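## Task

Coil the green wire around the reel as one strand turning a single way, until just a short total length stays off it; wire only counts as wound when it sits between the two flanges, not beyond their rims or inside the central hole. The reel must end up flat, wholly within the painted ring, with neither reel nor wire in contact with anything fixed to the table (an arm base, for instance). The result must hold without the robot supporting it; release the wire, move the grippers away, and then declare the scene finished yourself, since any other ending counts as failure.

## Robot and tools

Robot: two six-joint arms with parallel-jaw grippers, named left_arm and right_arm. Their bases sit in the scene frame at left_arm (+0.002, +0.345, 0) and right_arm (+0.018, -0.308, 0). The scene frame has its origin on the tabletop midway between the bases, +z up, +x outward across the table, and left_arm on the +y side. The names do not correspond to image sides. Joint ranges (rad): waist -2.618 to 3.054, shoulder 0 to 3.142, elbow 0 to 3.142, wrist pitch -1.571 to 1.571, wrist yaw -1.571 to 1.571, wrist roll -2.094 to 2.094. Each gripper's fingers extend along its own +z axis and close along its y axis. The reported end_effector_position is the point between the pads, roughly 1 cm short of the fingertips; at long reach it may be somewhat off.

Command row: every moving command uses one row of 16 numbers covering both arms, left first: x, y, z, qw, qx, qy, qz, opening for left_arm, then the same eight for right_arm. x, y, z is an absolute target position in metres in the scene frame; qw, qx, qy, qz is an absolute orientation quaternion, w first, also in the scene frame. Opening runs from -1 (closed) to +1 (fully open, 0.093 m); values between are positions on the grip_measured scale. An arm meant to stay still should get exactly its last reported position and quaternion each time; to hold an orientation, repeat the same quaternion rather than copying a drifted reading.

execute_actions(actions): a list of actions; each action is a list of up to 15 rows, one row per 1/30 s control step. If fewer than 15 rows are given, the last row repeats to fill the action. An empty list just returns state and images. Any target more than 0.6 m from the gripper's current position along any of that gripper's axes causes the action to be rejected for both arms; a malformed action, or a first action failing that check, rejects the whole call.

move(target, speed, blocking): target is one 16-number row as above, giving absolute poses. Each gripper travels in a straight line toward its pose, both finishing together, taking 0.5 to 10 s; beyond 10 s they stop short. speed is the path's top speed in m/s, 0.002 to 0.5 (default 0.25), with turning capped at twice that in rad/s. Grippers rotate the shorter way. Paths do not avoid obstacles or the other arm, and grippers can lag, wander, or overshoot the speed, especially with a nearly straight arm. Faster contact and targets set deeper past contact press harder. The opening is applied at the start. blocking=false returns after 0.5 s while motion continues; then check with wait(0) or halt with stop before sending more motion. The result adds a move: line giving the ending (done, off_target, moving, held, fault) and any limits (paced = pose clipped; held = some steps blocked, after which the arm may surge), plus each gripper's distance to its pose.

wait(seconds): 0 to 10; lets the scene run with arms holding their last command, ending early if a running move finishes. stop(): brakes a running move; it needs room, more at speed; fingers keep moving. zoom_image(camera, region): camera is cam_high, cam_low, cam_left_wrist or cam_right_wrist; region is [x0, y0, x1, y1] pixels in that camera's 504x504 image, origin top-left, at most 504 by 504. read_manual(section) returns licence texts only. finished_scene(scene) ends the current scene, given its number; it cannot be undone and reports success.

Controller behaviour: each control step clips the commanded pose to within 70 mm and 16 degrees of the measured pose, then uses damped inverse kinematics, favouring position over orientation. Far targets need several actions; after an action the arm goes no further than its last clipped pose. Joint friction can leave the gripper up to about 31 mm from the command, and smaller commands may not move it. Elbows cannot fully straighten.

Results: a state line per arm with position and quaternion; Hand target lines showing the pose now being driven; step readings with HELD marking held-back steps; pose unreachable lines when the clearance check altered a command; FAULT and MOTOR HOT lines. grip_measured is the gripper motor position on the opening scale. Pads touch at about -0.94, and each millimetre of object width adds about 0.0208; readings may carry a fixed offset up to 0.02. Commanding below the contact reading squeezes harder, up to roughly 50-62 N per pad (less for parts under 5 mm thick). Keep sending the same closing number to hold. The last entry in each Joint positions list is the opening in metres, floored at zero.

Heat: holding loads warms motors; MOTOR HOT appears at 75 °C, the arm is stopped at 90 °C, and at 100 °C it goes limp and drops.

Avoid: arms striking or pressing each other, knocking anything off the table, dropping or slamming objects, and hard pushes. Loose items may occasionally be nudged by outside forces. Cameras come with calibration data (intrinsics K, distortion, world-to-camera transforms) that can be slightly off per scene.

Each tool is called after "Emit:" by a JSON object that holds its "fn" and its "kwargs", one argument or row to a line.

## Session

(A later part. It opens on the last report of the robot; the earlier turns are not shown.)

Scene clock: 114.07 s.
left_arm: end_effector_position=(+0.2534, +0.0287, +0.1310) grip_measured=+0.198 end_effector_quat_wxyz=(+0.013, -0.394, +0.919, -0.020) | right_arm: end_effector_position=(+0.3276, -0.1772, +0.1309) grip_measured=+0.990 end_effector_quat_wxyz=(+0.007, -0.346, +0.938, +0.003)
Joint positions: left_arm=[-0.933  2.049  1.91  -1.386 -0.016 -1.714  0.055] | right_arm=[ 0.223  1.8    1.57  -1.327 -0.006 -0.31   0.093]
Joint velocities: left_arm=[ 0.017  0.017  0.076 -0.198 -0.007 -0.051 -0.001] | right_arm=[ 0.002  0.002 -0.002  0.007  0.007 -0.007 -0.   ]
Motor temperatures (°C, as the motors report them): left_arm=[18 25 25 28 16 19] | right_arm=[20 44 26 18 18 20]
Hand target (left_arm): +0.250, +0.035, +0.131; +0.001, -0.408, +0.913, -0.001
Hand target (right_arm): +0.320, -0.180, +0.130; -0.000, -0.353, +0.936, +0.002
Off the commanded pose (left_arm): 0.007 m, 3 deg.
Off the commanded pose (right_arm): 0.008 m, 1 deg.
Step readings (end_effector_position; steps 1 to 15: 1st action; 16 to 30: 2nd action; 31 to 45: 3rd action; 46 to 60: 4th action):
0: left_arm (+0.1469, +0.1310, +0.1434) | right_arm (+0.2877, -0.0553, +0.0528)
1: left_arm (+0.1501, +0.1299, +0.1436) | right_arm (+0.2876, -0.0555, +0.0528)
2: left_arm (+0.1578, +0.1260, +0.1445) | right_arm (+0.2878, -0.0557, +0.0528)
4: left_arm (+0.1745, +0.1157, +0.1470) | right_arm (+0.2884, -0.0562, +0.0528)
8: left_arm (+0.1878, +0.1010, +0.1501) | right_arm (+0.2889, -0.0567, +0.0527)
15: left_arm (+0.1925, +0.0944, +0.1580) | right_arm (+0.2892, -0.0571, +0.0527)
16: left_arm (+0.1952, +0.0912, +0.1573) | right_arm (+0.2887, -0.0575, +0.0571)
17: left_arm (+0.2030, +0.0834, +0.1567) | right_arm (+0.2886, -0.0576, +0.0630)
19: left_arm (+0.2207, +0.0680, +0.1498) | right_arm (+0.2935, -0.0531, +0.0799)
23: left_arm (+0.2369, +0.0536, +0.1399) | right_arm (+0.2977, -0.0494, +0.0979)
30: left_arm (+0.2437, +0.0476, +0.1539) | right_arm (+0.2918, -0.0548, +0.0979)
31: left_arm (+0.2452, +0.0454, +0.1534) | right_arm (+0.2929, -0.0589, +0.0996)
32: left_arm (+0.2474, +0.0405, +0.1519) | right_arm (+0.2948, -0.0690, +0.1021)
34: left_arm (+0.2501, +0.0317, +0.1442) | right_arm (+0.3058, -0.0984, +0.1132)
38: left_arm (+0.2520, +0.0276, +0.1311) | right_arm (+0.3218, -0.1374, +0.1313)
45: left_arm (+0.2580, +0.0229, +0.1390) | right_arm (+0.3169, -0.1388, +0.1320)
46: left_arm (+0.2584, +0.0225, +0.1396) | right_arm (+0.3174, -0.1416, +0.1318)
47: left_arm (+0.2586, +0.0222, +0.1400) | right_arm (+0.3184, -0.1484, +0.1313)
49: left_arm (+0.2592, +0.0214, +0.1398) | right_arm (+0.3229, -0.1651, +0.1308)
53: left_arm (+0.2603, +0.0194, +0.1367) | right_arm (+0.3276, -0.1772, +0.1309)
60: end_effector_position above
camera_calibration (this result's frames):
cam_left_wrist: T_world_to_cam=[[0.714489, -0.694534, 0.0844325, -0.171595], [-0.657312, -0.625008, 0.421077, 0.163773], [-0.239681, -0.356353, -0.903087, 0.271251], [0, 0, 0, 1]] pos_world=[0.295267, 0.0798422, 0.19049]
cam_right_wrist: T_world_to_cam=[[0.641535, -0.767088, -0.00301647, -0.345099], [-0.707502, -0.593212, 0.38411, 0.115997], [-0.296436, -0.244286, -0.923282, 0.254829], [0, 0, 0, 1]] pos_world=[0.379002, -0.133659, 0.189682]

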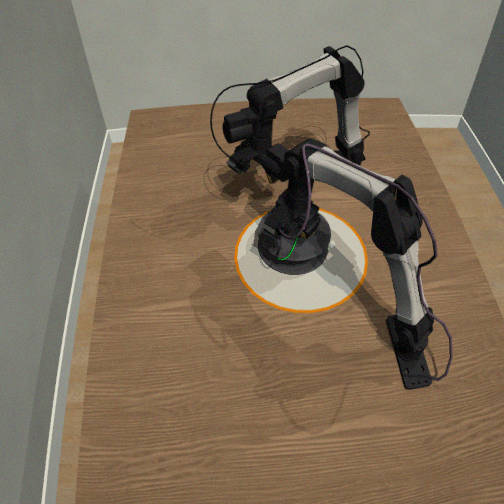

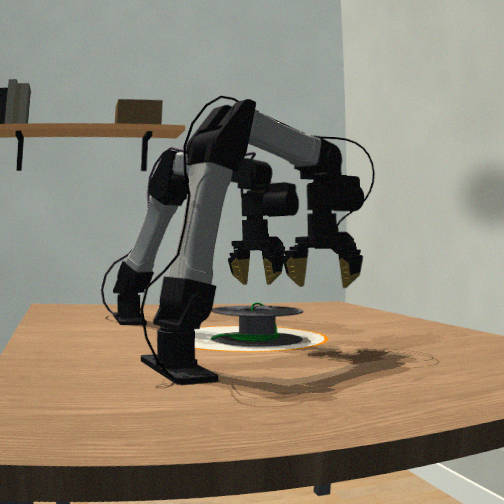

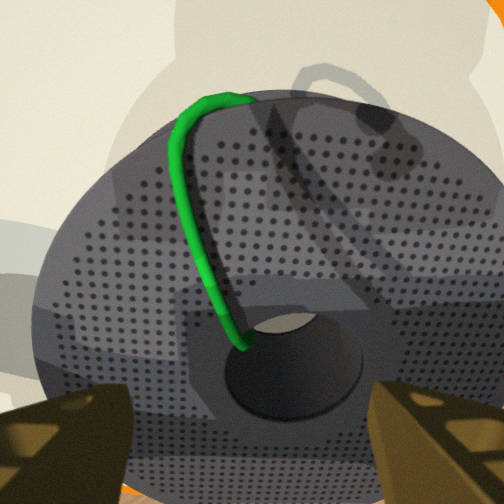

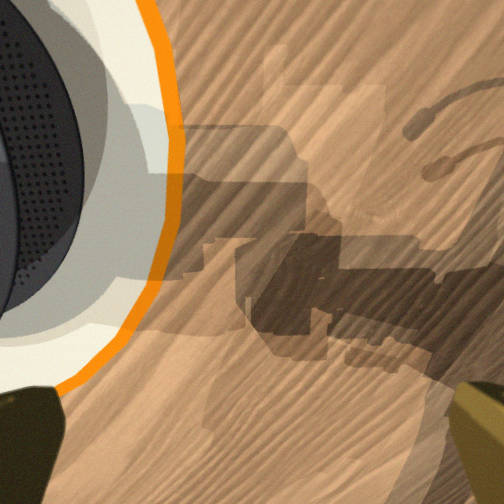

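Emit:
{"fn": "execute_actions", "kwargs": {
  "actions": []
}}

Scene clock: 116.00 s.
left_arm: end_effector_position=(+0.2491, +0.0344, +0.1320) grip_measured=+0.198 end_effector_quat_wxyz=(+0.008, -0.402, +0.916, -0.006) | right_arm: end_effector_position=(+0.3276, -0.1772, +0.1310) grip_measured=+0.990 end_effector_quat_wxyz=(+0.007, -0.349, +0.937, +0.003)
Joint positions: left_arm=[-0.932  2.049  1.915 -1.42  -0.013 -1.732  0.055] | right_arm=[ 0.223  1.8    1.57  -1.327 -0.006 -0.315  0.093]
Joint velocities: left_arm=[-0.027 -0.007  0.032 -0.066  0.007 -0.007 -0.   ] | right_arm=[-0.002 -0.027 -0.002  0.022 -0.022 -0.11   0.   ]
Motor temperatures (°C, as the motors report them): left_arm=[18 25 25 28 16 19] | right_arm=[20 44 26 18 18 20]
Hand target (left_arm): +0.250, +0.035, +0.131; +0.001, -0.408, +0.913, -0.001
Hand target (right_arm): +0.320, -0.180, +0.130; +0.000, -0.353, +0.936, +0.002
Off the commanded pose (left_arm): 0.002 m, 1 deg.
Off the commanded pose (right_arm): 0.008 m, 1 deg.
camera_calibration (this result's frames):
cam_left_wrist: T_world_to_cam=[[0.728729, -0.682546, 0.0555383, -0.164772], [-0.636832, -0.64563, 0.421433, 0.159604], [-0.25179, -0.342479, -0.905157, 0.275969], [0, 0, 0, 1]] pos_world=[0.291202, 0.0850938, 0.191684]
cam_right_wrist: T_world_to_cam=[[0.645623, -0.763651, -0.00281829, -0.345853], [-0.704483, -0.597016, 0.383766, 0.114327], [-0.294746, -0.245783, -0.923426, 0.254138], [0, 0, 0, 1]] pos_world=[0.378739, -0.133393, 0.189828]

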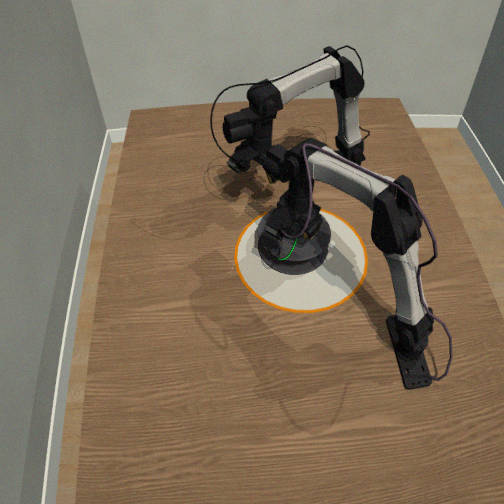

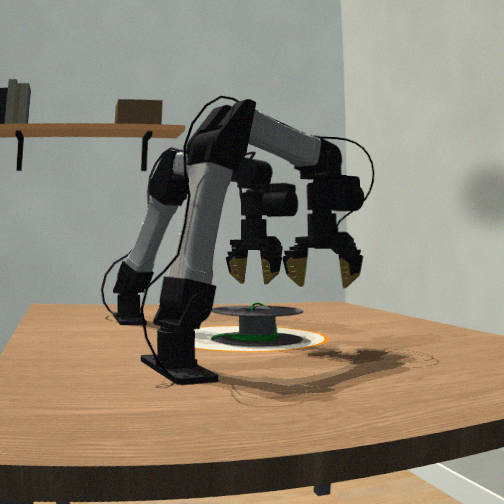

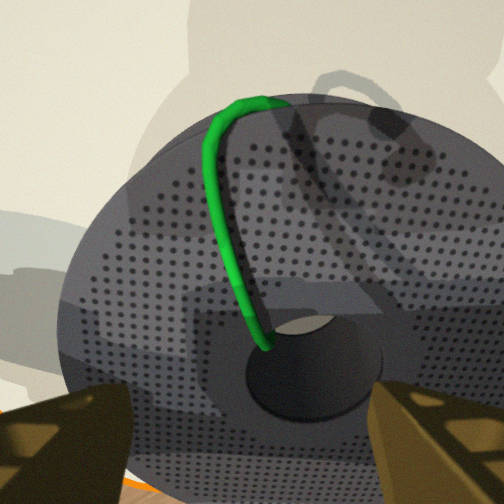

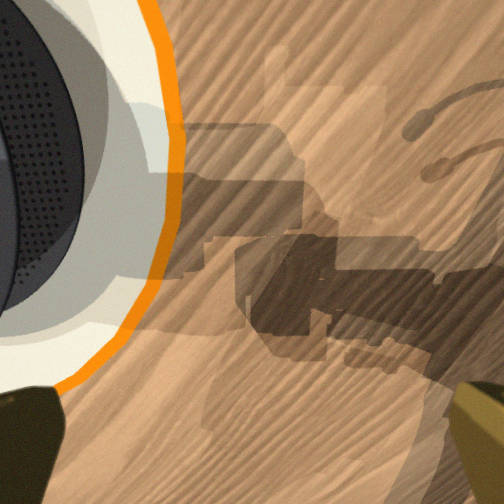

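Emit:
{"fn": "move", "kwargs": {
  "target": [0.246,0.025,0.085,0,-0.4772,0.8788,0,0.0,0.32,-0.18,0.13,0,-0.353,0.936,0,1],
  "speed": 0.1
}}

Scene clock: 120.37 s.
left_arm: end_effector_position=(+0.2488, +0.0295, +0.0937) grip_measured=+0.002 end_effector_quat_wxyz=(+0.006, -0.478, +0.878, -0.002) | right_arm: end_effector_position=(+0.3276, -0.1772, +0.1310) grip_measured=+0.990 end_effector_quat_wxyz=(+0.007, -0.349, +0.937, +0.003)
Joint positions: left_arm=[-0.939  2.072  1.796 -1.289 -0.011 -1.908  0.045] | right_arm=[ 0.223  1.8    1.57  -1.327 -0.006 -0.315  0.093]
Joint velocities: left_arm=[-0.002 -0.017  0.012  0.007 -0.022  0.022 -0.001] | right_arm=[-0.002  0.012 -0.002 -0.051 -0.037  0.007  0.   ]
Motor temperatures (°C, as the motors report them): left_arm=[18 26 26 27 16 19] | right_arm=[20 44 26 18 18 20]
Hand target (left_arm): +0.246, +0.025, +0.085; +0.000, -0.477, +0.879, +0.000
Hand target (right_arm): +0.320, -0.180, +0.130; -0.000, -0.353, +0.936, +0.000
Off the commanded pose (left_arm): 0.010 m, 1 deg.
Off the commanded pose (right_arm): 0.008 m, 1 deg.
move: done
camera_calibration (this result's frames):
cam_left_wrist: T_world_to_cam=[[0.833339, -0.550831, 0.0461686, -0.194849], [-0.51598, -0.74521, 0.422405, 0.145189], [-0.198268, -0.375829, -0.905231, 0.227196], [0, 0, 0, 1]] pos_world=[0.282336, 0.0862546, 0.153332]
cam_right_wrist: T_world_to_cam=[[0.645623, -0.763651, -0.00281829, -0.345853], [-0.704483, -0.597016, 0.383766, 0.114327], [-0.294746, -0.245783, -0.923426, 0.254138], [0, 0, 0, 1]] pos_world=[0.378739, -0.133393, 0.189828]

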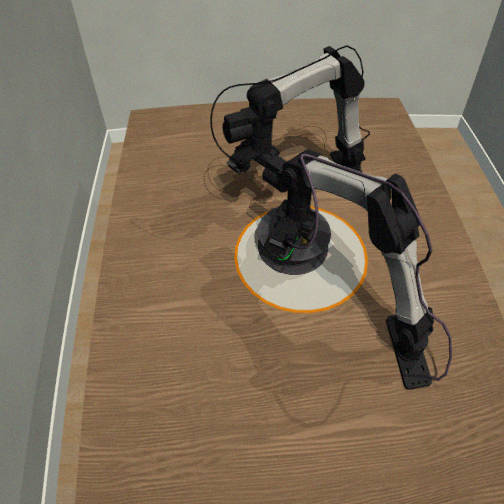

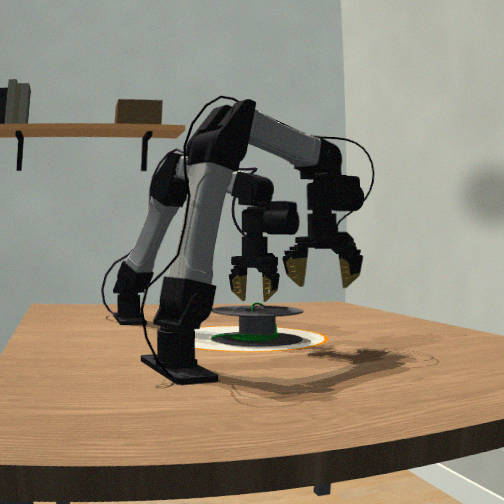

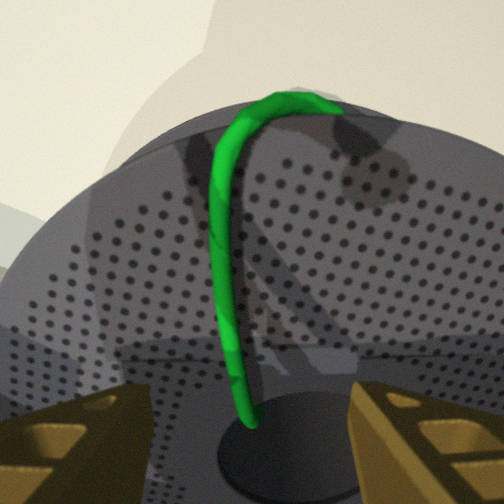

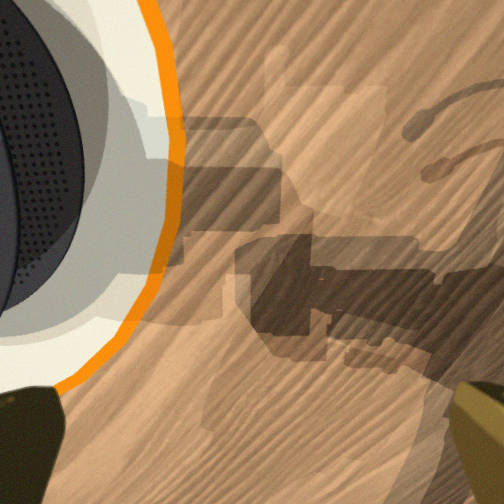

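Emit:
{"fn": "execute_actions", "kwargs": {
  "actions": [
    [[0.241,0.029,0.065,0,-0.4772,0.8788,0,0.0,0.32,-0.18,0.13,0,-0.353,0.936,0,1]],
    [[0.241,0.029,0.058,0,-0.4772,0.8788,0,0.0,0.32,-0.18,0.13,0,-0.353,0.936,0,1]]
  ]
}}

Scene clock: 121.93 s.
left_arm: end_effector_position=(+0.2456, +0.0322, +0.0771) grip_measured=+0.002 end_effector_quat_wxyz=(+0.006, -0.479, +0.878, -0.006) | right_arm: end_effector_position=(+0.3276, -0.1772, +0.1310) grip_measured=+0.990 end_effector_quat_wxyz=(+0.007, -0.349, +0.937, +0.003)
Joint positions: left_arm=[-0.941  2.052  1.7   -1.206 -0.011 -1.912  0.045] | right_arm=[ 0.223  1.8    1.57  -1.327 -0.006 -0.315  0.093]
Joint velocities: left_arm=[-0.002 -0.002 -0.002 -0.037  0.051  0.066 -0.   ] | right_arm=[ 0.002 -0.002  0.017  0.037  0.007  0.051 -0.001]
Motor temperatures (°C, as the motors report them): left_arm=[18 26 26 27 16 19] | right_arm=[20 44 26 18 18 20]
Hand target (left_arm): +0.240, +0.030, +0.059; -0.000, -0.477, +0.879, +0.001
Hand target (right_arm): +0.320, -0.180, +0.130; -0.000, -0.353, +0.936, +0.000
Off the commanded pose (left_arm): 0.020 m, 1 deg.
Off the commanded pose (right_arm): 0.008 m, 1 deg.
Step readings (end_effector_position; steps 1 to 15: 1st action; 16 to 30: 2nd action):
0: left_arm (+0.2490, +0.0292, +0.0937) | right_arm (+0.3276, -0.1772, +0.1310)
1: left_arm (+0.2489, +0.0293, +0.0902) | right_arm (+0.3276, -0.1772, +0.1310)
2: left_arm (+0.2476, +0.0310, +0.0852) | right_arm (+0.3276, -0.1772, +0.1310)
4: left_arm (+0.2452, +0.0339, +0.0787) | right_arm (+0.3276, -0.1772, +0.1310)
8: left_arm (+0.2458, +0.0321, +0.0779) | right_arm (+0.3276, -0.1772, +0.1310)
15: left_arm (+0.2458, +0.0320, +0.0777) | right_arm (+0.3276, -0.1772, +0.1310)
16: left_arm (+0.2456, +0.0322, +0.0769) | right_arm (+0.3276, -0.1772, +0.1310)
17: left_arm (+0.2457, +0.0322, +0.0771) | right_arm (+0.3276, -0.1772, +0.1310)
19: left_arm (+0.2457, +0.0322, +0.0771) | right_arm (+0.3276, -0.1772, +0.1310)
23: left_arm (+0.2457, +0.0322, +0.0771) | right_arm (+0.3276, -0.1772, +0.1310)
30: end_effector_position above
camera_calibration (this result's frames):
cam_left_wrist: T_world_to_cam=[[0.834588, -0.548292, 0.0532888, -0.190821], [-0.515843, -0.743902, 0.424872, 0.152328], [-0.193312, -0.382081, -0.903684, 0.211529], [0, 0, 0, 1]] pos_world=[0.278725, 0.0895127, 0.136605]
cam_right_wrist: T_world_to_cam=[[0.645623, -0.763651, -0.00281829, -0.345853], [-0.704483, -0.597016, 0.383766, 0.114327], [-0.294746, -0.245783, -0.923426, 0.254138], [0, 0, 0, 1]] pos_world=[0.378739, -0.133393, 0.189828]

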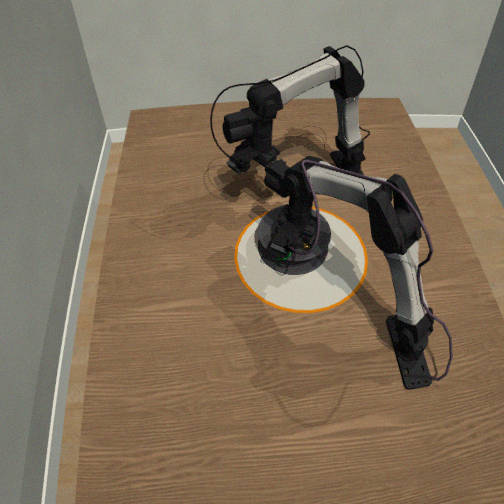

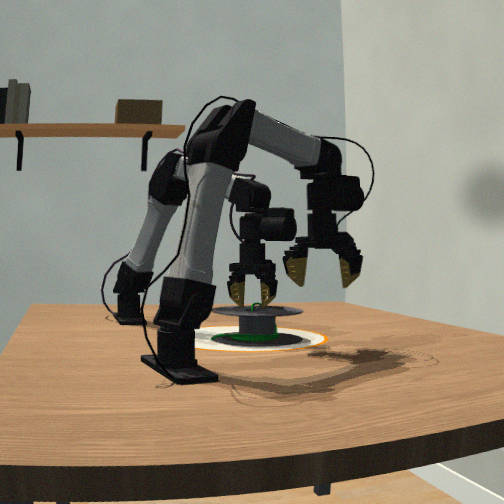

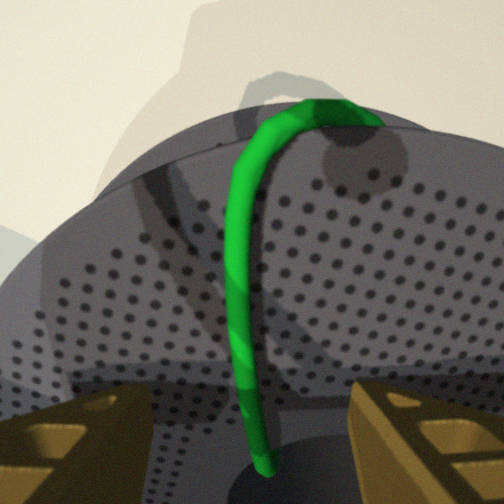

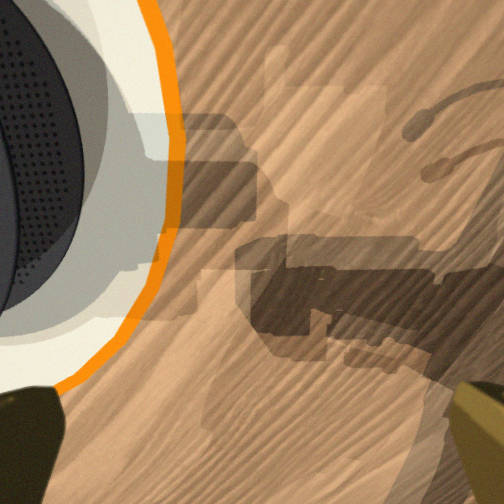

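Emit:
{"fn": "execute_actions", "kwargs": {
  "actions": [
    [[0.241,0.029,0.055,0,-0.4772,0.8788,0,-1,0.32,-0.18,0.13,0,-0.353,0.936,0,1]],
    [[0.241,0.029,0.055,0,-0.4772,0.8788,0,-1,0.32,-0.18,0.13,0,-0.353,0.936,0,1]]
  ]
}}

Scene clock: 123.23 s.
left_arm: end_effector_position=(+0.2425, +0.0338, +0.0767) grip_measured=-0.991 end_effector_quat_wxyz=(+0.004, -0.479, +0.878, -0.002) | right_arm: end_effector_position=(+0.3276, -0.1772, +0.1310) grip_measured=+0.990 end_effector_quat_wxyz=(+0.007, -0.349, +0.937, +0.003)
Joint positions: left_arm=[-0.943  2.047  1.692 -1.211 -0.007 -1.914  0.   ] | right_arm=[ 0.223  1.8    1.57  -1.327 -0.006 -0.315  0.093]
Joint velocities: left_arm=[ 0.002  0.012 -0.012  0.007 -0.022 -0.037  0.   ] | right_arm=[ 0.007  0.007 -0.012  0.037  0.066  0.007 -0.   ]
Motor temperatures (°C, as the motors report them): left_arm=[18 27 26 27 16 19] | right_arm=[20 44 26 18 18 20]
Hand target (left_arm): +0.240, +0.030, +0.056; -0.000, -0.477, +0.879, +0.001
Hand target (right_arm): +0.320, -0.180, +0.130; -0.000, -0.353, +0.936, +0.000
Off the commanded pose (left_arm): 0.022 m, 1 deg.
Off the commanded pose (right_arm): 0.008 m, 1 deg.
Step readings (end_effector_position; steps 1 to 15: 1st action; 16 to 30: 2nd action):
0: left_arm (+0.2456, +0.0322, +0.0771) | right_arm (+0.3276, -0.1772, +0.1310)
1: left_arm (+0.2446, +0.0331, +0.0767) | right_arm (+0.3276, -0.1772, +0.1310)
2: left_arm (+0.2425, +0.0346, +0.0767) | right_arm (+0.3276, -0.1772, +0.1310)
4: left_arm (+0.2424, +0.0340, +0.0767) | right_arm (+0.3276, -0.1772, +0.1310)
8: left_arm (+0.2425, +0.0338, +0.0767) | right_arm (+0.3276, -0.1772, +0.1310)
15: left_arm (+0.2425, +0.0338, +0.0767) | right_arm (+0.3276, -0.1772, +0.1310)
16: left_arm (+0.2425, +0.0338, +0.0767) | right_arm (+0.3276, -0.1772, +0.1310)
17: left_arm (+0.2425, +0.0338, +0.0767) | right_arm (+0.3276, -0.1772, +0.1310)
19: left_arm (+0.2425, +0.0338, +0.0767) | right_arm (+0.3276, -0.1772, +0.1310)
23: left_arm (+0.2425, +0.0338, +0.0767) | right_arm (+0.3276, -0.1772, +0.1310)
30: end_effector_position above
camera_calibration (this result's frames):
cam_left_wrist: T_world_to_cam=[[0.834549, -0.549144, 0.0443632, -0.186654], [-0.512943, -0.745096, 0.426288, 0.151335], [-0.201039, -0.378514, -0.903499, 0.212899], [0, 0, 0, 1]] pos_world=[0.2762, 0.090844, 0.136123]
cam_right_wrist: T_world_to_cam=[[0.645623, -0.763651, -0.00281829, -0.345853], [-0.704483, -0.597016, 0.383766, 0.114327], [-0.294746, -0.245783, -0.923426, 0.254138], [0, 0, 0, 1]] pos_world=[0.378739, -0.133393, 0.189828]

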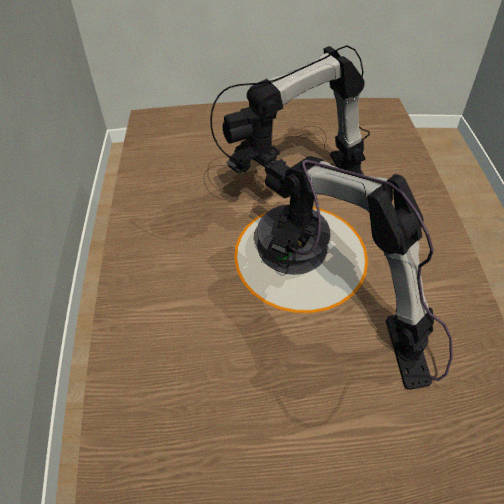

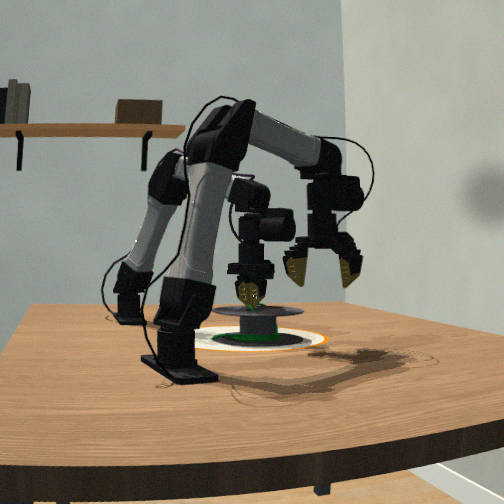

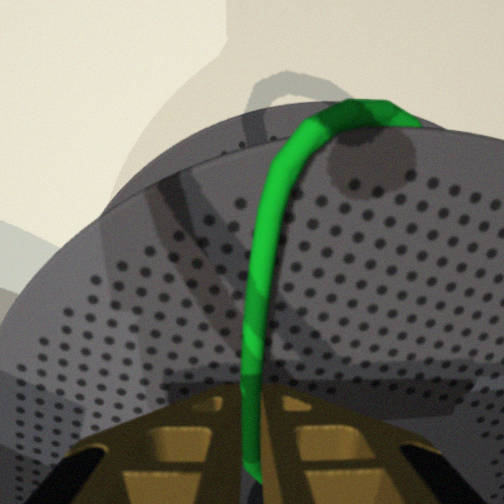

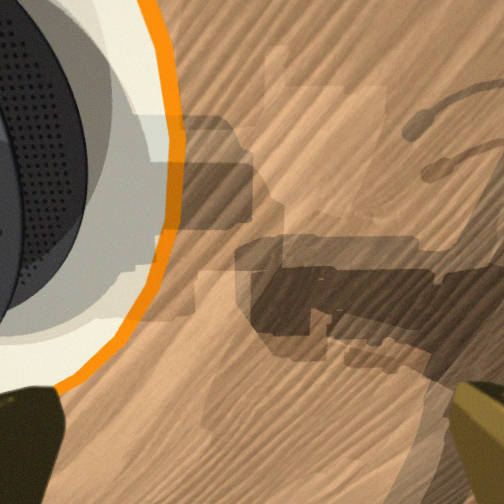

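Emit:
{"fn": "move", "kwargs": {
  "target": [0.241,0.03,0.10,0,-0.4772,0.8788,0,-1,0.32,-0.18,0.13,0,-0.353,0.936,0,1],
  "speed": 0.05
}}

Scene clock: 124.43 s.
left_arm: end_effector_position=(+0.2433, +0.0329, +0.0977) grip_measured=-0.992 end_effector_quat_wxyz=(+0.004, -0.479, +0.878, -0.002) | right_arm: end_effector_position=(+0.3276, -0.1772, +0.1310) grip_measured=+0.990 end_effector_quat_wxyz=(+0.007, -0.349, +0.937, +0.003)
Joint positions: left_arm=[-0.943  2.046  1.773 -1.293 -0.007 -1.914  0.   ] | right_arm=[ 0.223  1.8    1.57  -1.327 -0.006 -0.315  0.093]
Joint velocities: left_arm=[ 0.002 -0.002 -0.012  0.007 -0.051  0.037  0.   ] | right_arm=[-0.002 -0.017  0.002  0.037  0.051 -0.051 -0.   ]
Motor temperatures (°C, as the motors report them): left_arm=[18 27 26 26 16 19] | right_arm=[20 44 26 18 18 20]
Hand target (left_arm): +0.241, +0.030, +0.100; +0.000, -0.477, +0.879, +0.000
Hand target (right_arm): +0.320, -0.180, +0.130; -0.000, -0.353, +0.936, +0.000
Off the commanded pose (left_arm): 0.004 m, 1 deg.
Off the commanded pose (right_arm): 0.008 m, 1 deg.
move: done
camera_calibration (this result's frames):
cam_left_wrist: T_world_to_cam=[[0.834549, -0.549144, 0.0443632, -0.1887], [-0.512943, -0.745096, 0.426288, 0.142053], [-0.201039, -0.378514, -0.903499, 0.231665], [0, 0, 0, 1]] pos_world=[0.276918, 0.0899084, 0.157125]
cam_right_wrist: T_world_to_cam=[[0.645623, -0.763651, -0.00281829, -0.345853], [-0.704483, -0.597016, 0.383766, 0.114327], [-0.294746, -0.245783, -0.923426, 0.254138], [0, 0, 0, 1]] pos_world=[0.378739, -0.133393, 0.189828]

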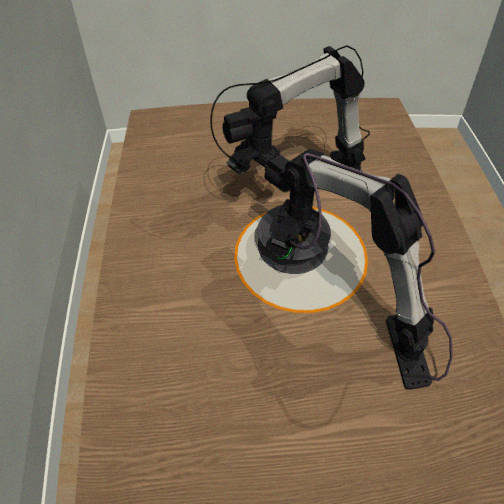

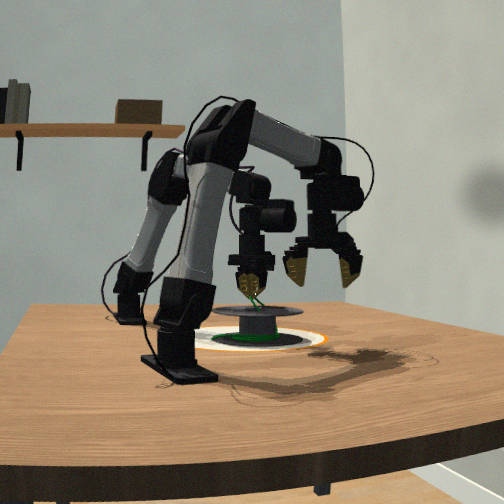

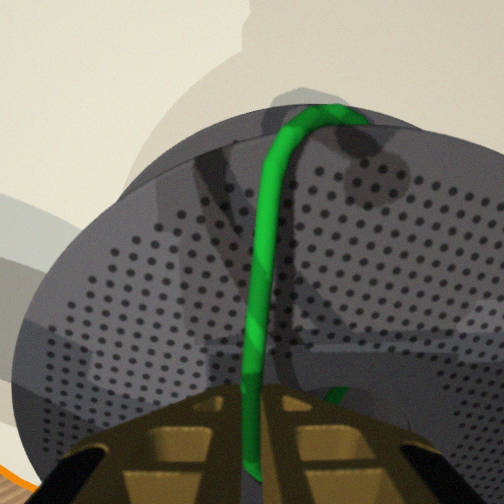

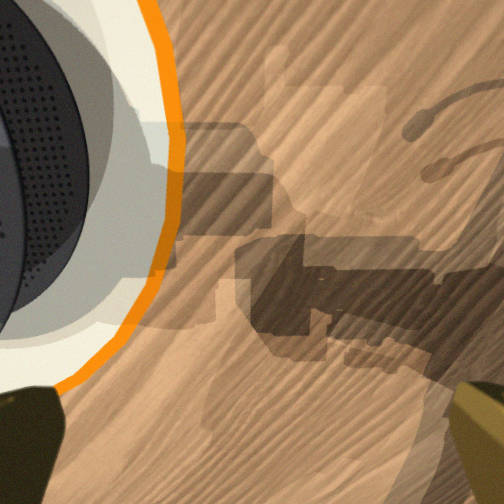

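Emit:
{"fn": "move", "kwargs": {
  "target": [0.243,0.033,0.122,0,-0.4772,0.8788,0,-1,0.32,-0.18,0.13,0,-0.353,0.936,0,1],
  "speed": 0.05
}}

Emit:
{"fn": "zoom_image", "kwargs": {
  "camera": "cam_low",
  "region": [190,250,320,355]
}}

Scene clock: 125.80 s.
left_arm: end_effector_position=(+0.2426, +0.0337, +0.1186) grip_measured=-0.992 end_effector_quat_wxyz=(+0.003, -0.478, +0.878, -0.000) | right_arm: end_effector_position=(+0.3276, -0.1772, +0.1310) grip_measured=+0.990 end_effector_quat_wxyz=(+0.007, -0.349, +0.937, +0.003)
Joint positions: left_arm=[-0.943  2.046  1.856 -1.38  -0.007 -1.913  0.   ] | right_arm=[ 0.223  1.8    1.57  -1.327 -0.006 -0.315  0.093]
Joint velocities: left_arm=[ 0.022 -0.002  0.007 -0.022 -0.022 -0.007  0.   ] | right_arm=[-0.002 -0.012  0.002 -0.022  0.037 -0.066 -0.001]
Motor temperatures (°C, as the motors report them): left_arm=[18 27 26 26 16 19] | right_arm=[20 44 26 18 18 20]
Hand target (left_arm): +0.243, +0.033, +0.122; +0.000, -0.477, +0.879, -0.000
Hand target (right_arm): +0.320, -0.180, +0.130; -0.000, -0.353, +0.936, +0.000
Off the commanded pose (left_arm): 0.003 m, 0 deg.
Off the commanded pose (right_arm): 0.008 m, 1 deg.
move: done
camera_calibration (this result's frames):
cam_left_wrist: T_world_to_cam=[[0.83422, -0.549897, 0.0411176, -0.188172], [-0.512621, -0.745866, 0.425328, 0.133502], [-0.203218, -0.375894, -0.904105, 0.251216], [0, 0, 0, 1]] pos_world=[0.276464, 0.0905299, 0.178081]
cam_right_wrist: T_world_to_cam=[[0.645623, -0.763651, -0.00281829, -0.345853], [-0.704483, -0.597016, 0.383766, 0.114327], [-0.294746, -0.245783, -0.923426, 0.254138], [0, 0, 0, 1]] pos_world=[0.378739, -0.133393, 0.189828]

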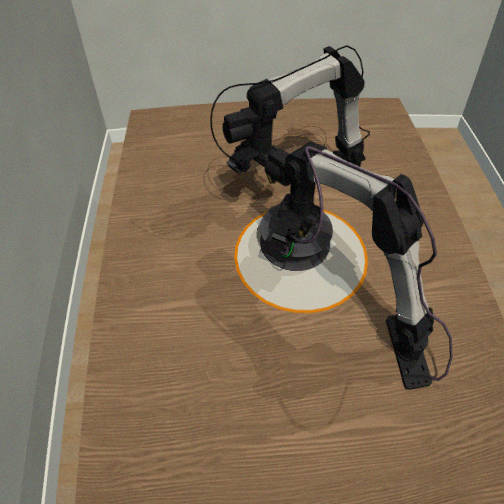

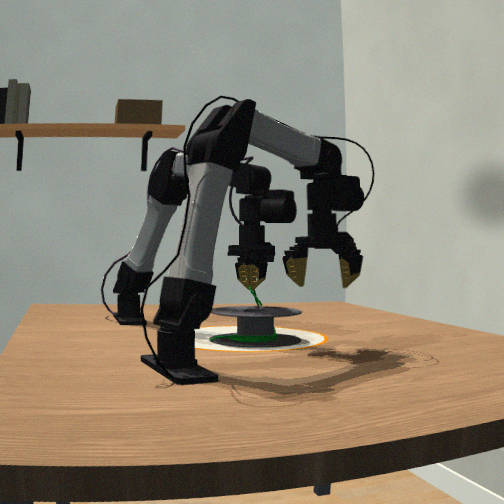

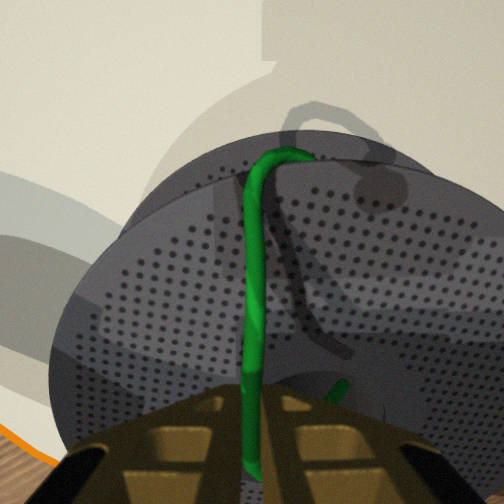

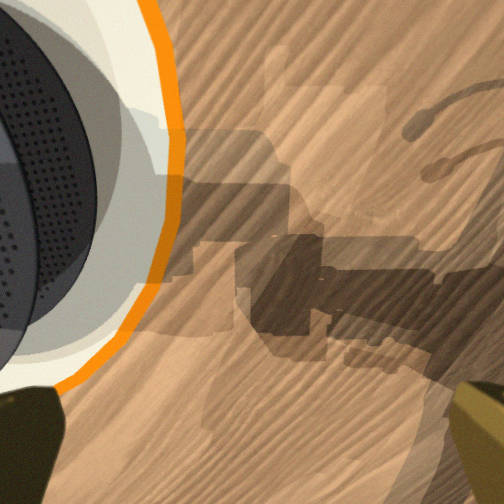

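Region (190, 250, 320, 355) of cam_low's 504x504 image, scaled by 3.877, with more detail than that image has; it fills the top 407 rows of this view, and the rest is white.

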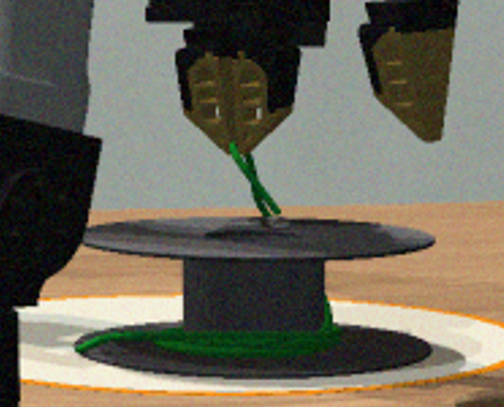

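Emit:
{"fn": "execute_actions", "kwargs": {
  "actions": [
    [[0.2355,0.0439,0.125,0,-0.3584,0.9336,0,-1,0.32,-0.18,0.13,0,-0.353,0.936,0,1]],
    [[0.2314,0.0546,0.125,0,-0.2334,0.9724,0,-1,0.32,-0.18,0.13,0,-0.353,0.936,0,1]],
    [[0.230,0.066,0.125,0,-0.1045,0.9945,0,-1,0.32,-0.18,0.13,0,-0.353,0.936,0,1]],
    [[0.2314,0.0774,0.125,0,0.0262,0.9997,0,-1,0.32,-0.18,0.13,0,-0.353,0.936,0,1]]
  ]
}}

Scene clock: 131.67 s.
left_arm: end_effector_position=(+0.2304, +0.0763, +0.1189) grip_measured=-0.992 end_effector_quat_wxyz=(-0.008, +0.021, +1.000, +0.014) | right_arm: end_effector_position=(+0.3276, -0.1772, +0.1310) grip_measured=+0.990 end_effector_quat_wxyz=(+0.007, -0.349, +0.937, +0.003)
Joint positions: left_arm=[-0.897  1.908  1.662 -1.355 -0.007 -0.828  0.   ] | right_arm=[ 0.223  1.8    1.57  -1.327 -0.006 -0.315  0.093]
Joint velocities: left_arm=[-0.007 -0.012 -0.017  0.051  0.007  0.154  0.   ] | right_arm=[ 0.002 -0.007  0.002  0.022  0.037 -0.037 -0.   ]
Motor temperatures (°C, as the motors report them): left_arm=[18 29 26 26 16 19] | right_arm=[20 44 26 18 18 20]
Hand target (left_arm): +0.232, +0.077, +0.125; +0.000, +0.026, +1.000, +0.000
Hand target (right_arm): +0.320, -0.180, +0.130; -0.000, -0.353, +0.936, +0.000
Off the commanded pose (left_arm): 0.006 m, 2 deg.
Off the commanded pose (right_arm): 0.008 m, 1 deg.
Step readings (end_effector_position; steps 1 to 15: 1st action; 16 to 30: 2nd action; 31 to 45: 3rd action; 46 to 60: 4th action):
0: left_arm (+0.2425, +0.0339, +0.1186) | right_arm (+0.3276, -0.1772, +0.1310)
1: left_arm (+0.2419, +0.0346, +0.1183) | right_arm (+0.3276, -0.1772, +0.1310)
2: left_arm (+0.2408, +0.0361, +0.1177) | right_arm (+0.3276, -0.1772, +0.1310)
4: left_arm (+0.2390, +0.0384, +0.1169) | right_arm (+0.3276, -0.1772, +0.1310)
8: left_arm (+0.2380, +0.0398, +0.1176) | right_arm (+0.3276, -0.1772, +0.1310)
15: left_arm (+0.2377, +0.0402, +0.1180) | right_arm (+0.3276, -0.1772, +0.1310)
16: left_arm (+0.2369, +0.0411, +0.1174) | right_arm (+0.3276, -0.1772, +0.1310)
17: left_arm (+0.2348, +0.0439, +0.1167) | right_arm (+0.3276, -0.1772, +0.1310)
19: left_arm (+0.2315, +0.0485, +0.1163) | right_arm (+0.3276, -0.1772, +0.1310)
23: left_arm (+0.2306, +0.0518, +0.1181) | right_arm (+0.3276, -0.1772, +0.1310)
30: left_arm (+0.2309, +0.0529, +0.1181) | right_arm (+0.3276, -0.1772, +0.1310)
31: left_arm (+0.2305, +0.0538, +0.1176) | right_arm (+0.3276, -0.1772, +0.1310)
32: left_arm (+0.2294, +0.0562, +0.1172) | right_arm (+0.3276, -0.1772, +0.1310)
34: left_arm (+0.2279, +0.0611, +0.1169) | right_arm (+0.3276, -0.1772, +0.1310)
38: left_arm (+0.2286, +0.0648, +0.1186) | right_arm (+0.3276, -0.1772, +0.1310)
45: left_arm (+0.2291, +0.0649, +0.1186) | right_arm (+0.3276, -0.1772, +0.1310)
46: left_arm (+0.2291, +0.0658, +0.1181) | right_arm (+0.3276, -0.1772, +0.1310)
47: left_arm (+0.2286, +0.0679, +0.1177) | right_arm (+0.3276, -0.1772, +0.1310)
49: left_arm (+0.2285, +0.0725, +0.1175) | right_arm (+0.3276, -0.1772, +0.1310)
53: left_arm (+0.2302, +0.0764, +0.1190) | right_arm (+0.3276, -0.1772, +0.1310)
60: end_effector_position above
camera_calibration (this result's frames):
cam_left_wrist: T_world_to_cam=[[-0.0506118, -0.998663, 0.0105101, 0.0872095], [-0.893976, 0.0499929, 0.445318, 0.183613], [-0.445248, 0.0131426, -0.895311, 0.290059], [0, 0, 0, 1]] pos_world=[0.297708, 0.0741014, 0.17701]
cam_right_wrist: T_world_to_cam=[[0.645623, -0.763651, -0.00281829, -0.345853], [-0.704483, -0.597016, 0.383766, 0.114327], [-0.294746, -0.245783, -0.923426, 0.254138], [0, 0, 0, 1]] pos_world=[0.378739, -0.133393, 0.189828]

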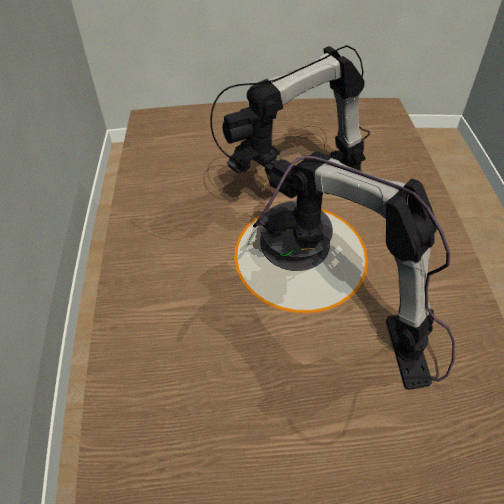

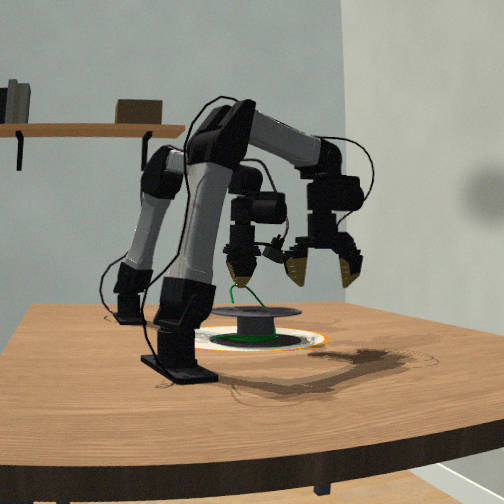

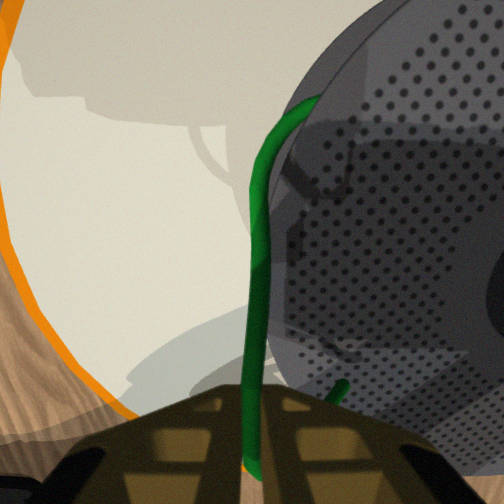

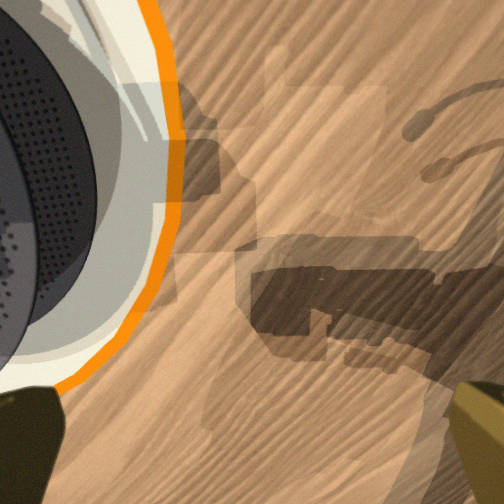

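Emit:
{"fn": "execute_actions", "kwargs": {
  "actions": [
    [[0.2355,0.0881,0.122,0,0.1564,0.9877,0,-1,0.32,-0.18,0.13,0,-0.353,0.936,0,1]],
    [[0.2421,0.0984,0.115,0,0.2840,0.9588,0,-1,0.32,-0.18,0.13,0,-0.353,0.936,0,1]],
    [[0.249,0.110,0.105,0,0.4067,0.9135,0,-1,0.32,-0.18,0.13,0,-0.353,0.936,0,1]],
    [[0.258,0.121,0.095,0,0.5225,0.8526,0,-1,0.32,-0.18,0.13,0,-0.353,0.936,0,1]]
  ]
}}

Scene clock: 133.97 s.
left_arm: end_effector_position=(+0.2568, +0.1206, +0.0908) grip_measured=-0.992 end_effector_quat_wxyz=(-0.014, +0.517, +0.856, +0.006) | right_arm: end_effector_position=(+0.3276, -0.1772, +0.1310) grip_measured=+0.990 end_effector_quat_wxyz=(+0.007, -0.349, +0.937, +0.003)
Joint positions: left_arm=[-0.753  1.864  1.492 -1.229 -0.007  0.361  0.   ] | right_arm=[ 0.223  1.8    1.57  -1.327 -0.006 -0.315  0.093]
Joint velocities: left_arm=[-0.002  0.002  0.027  0.007  0.022  0.066  0.   ] | right_arm=[-0.002  0.002  0.002  0.007  0.007 -0.022  0.   ]
Motor temperatures (°C, as the motors report them): left_arm=[18 29 26 25 16 19] | right_arm=[20 44 26 18 18 20]
Hand target (left_arm): +0.258, +0.121, +0.095; -0.000, +0.523, +0.853, +0.000
Hand target (right_arm): +0.320, -0.180, +0.130; -0.000, -0.353, +0.936, +0.000
Off the commanded pose (left_arm): 0.004 m, 2 deg.
Off the commanded pose (right_arm): 0.008 m, 1 deg.
Step readings (end_effector_position; steps 1 to 15: 1st action; 16 to 30: 2nd action; 31 to 45: 3rd action; 46 to 60: 4th action):
0: left_arm (+0.2303, +0.0764, +0.1188) | right_arm (+0.3276, -0.1772, +0.1310)
1: left_arm (+0.2305, +0.0772, +0.1183) | right_arm (+0.3276, -0.1772, +0.1310)
2: left_arm (+0.2307, +0.0791, +0.1176) | right_arm (+0.3276, -0.1772, +0.1310)
4: left_arm (+0.2312, +0.0842, +0.1161) | right_arm (+0.3276, -0.1772, +0.1310)
8: left_arm (+0.2332, +0.0883, +0.1159) | right_arm (+0.3276, -0.1772, +0.1310)
15: left_arm (+0.2340, +0.0876, +0.1166) | right_arm (+0.3276, -0.1772, +0.1310)
16: left_arm (+0.2345, +0.0883, +0.1157) | right_arm (+0.3276, -0.1772, +0.1310)
17: left_arm (+0.2352, +0.0899, +0.1142) | right_arm (+0.3276, -0.1772, +0.1310)
19: left_arm (+0.2366, +0.0949, +0.1110) | right_arm (+0.3276, -0.1772, +0.1310)
23: left_arm (+0.2392, +0.0995, +0.1080) | right_arm (+0.3276, -0.1772, +0.1310)
30: left_arm (+0.2406, +0.0982, +0.1076) | right_arm (+0.3276, -0.1772, +0.1310)
31: left_arm (+0.2412, +0.0986, +0.1065) | right_arm (+0.3276, -0.1772, +0.1310)
32: left_arm (+0.2418, +0.1007, +0.1049) | right_arm (+0.3276, -0.1772, +0.1310)
34: left_arm (+0.2429, +0.1066, +0.1013) | right_arm (+0.3276, -0.1772, +0.1310)
38: left_arm (+0.2454, +0.1115, +0.0981) | right_arm (+0.3276, -0.1772, +0.1310)
45: left_arm (+0.2474, +0.1098, +0.1001) | right_arm (+0.3276, -0.1772, +0.1310)
46: left_arm (+0.2483, +0.1103, +0.0991) | right_arm (+0.3276, -0.1772, +0.1310)
47: left_arm (+0.2495, +0.1118, +0.0975) | right_arm (+0.3276, -0.1772, +0.1310)
49: left_arm (+0.2520, +0.1173, +0.0937) | right_arm (+0.3276, -0.1772, +0.1310)
53: left_arm (+0.2550, +0.1223, +0.0909) | right_arm (+0.3276, -0.1772, +0.1310)
60: end_effector_position above
camera_calibration (this result's frames):
cam_left_wrist: T_world_to_cam=[[-0.887831, -0.458283, 0.0416226, 0.280092], [-0.390642, 0.798405, 0.4582, -0.00314287], [-0.243217, 0.390545, -0.887874, 0.177943], [0, 0, 0, 1]] pos_world=[0.290725, 0.0613762, 0.147773]
cam_right_wrist: T_world_to_cam=[[0.645623, -0.763651, -0.00281829, -0.345853], [-0.704483, -0.597016, 0.383766, 0.114327], [-0.294746, -0.245783, -0.923426, 0.254138], [0, 0, 0, 1]] pos_world=[0.378739, -0.133393, 0.189828]

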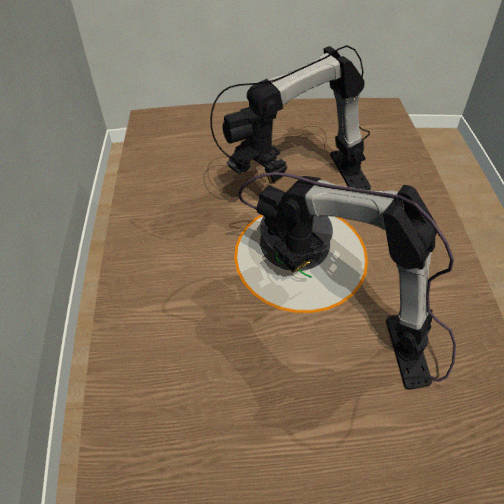

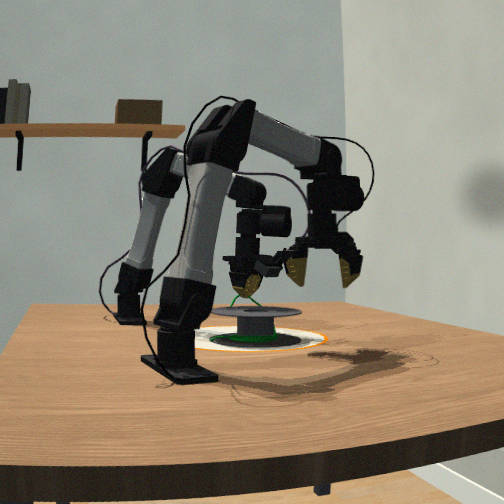

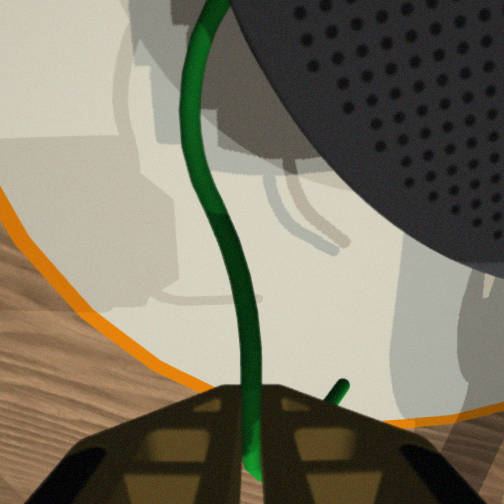

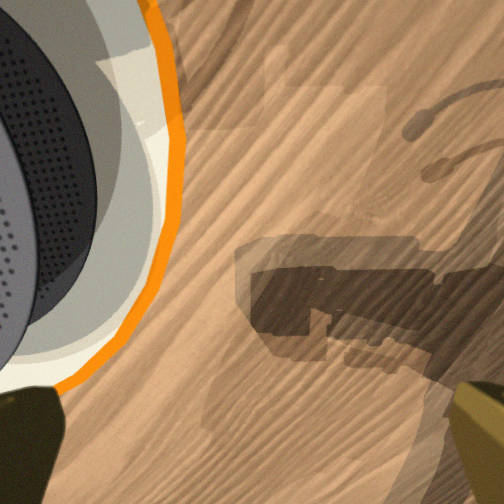

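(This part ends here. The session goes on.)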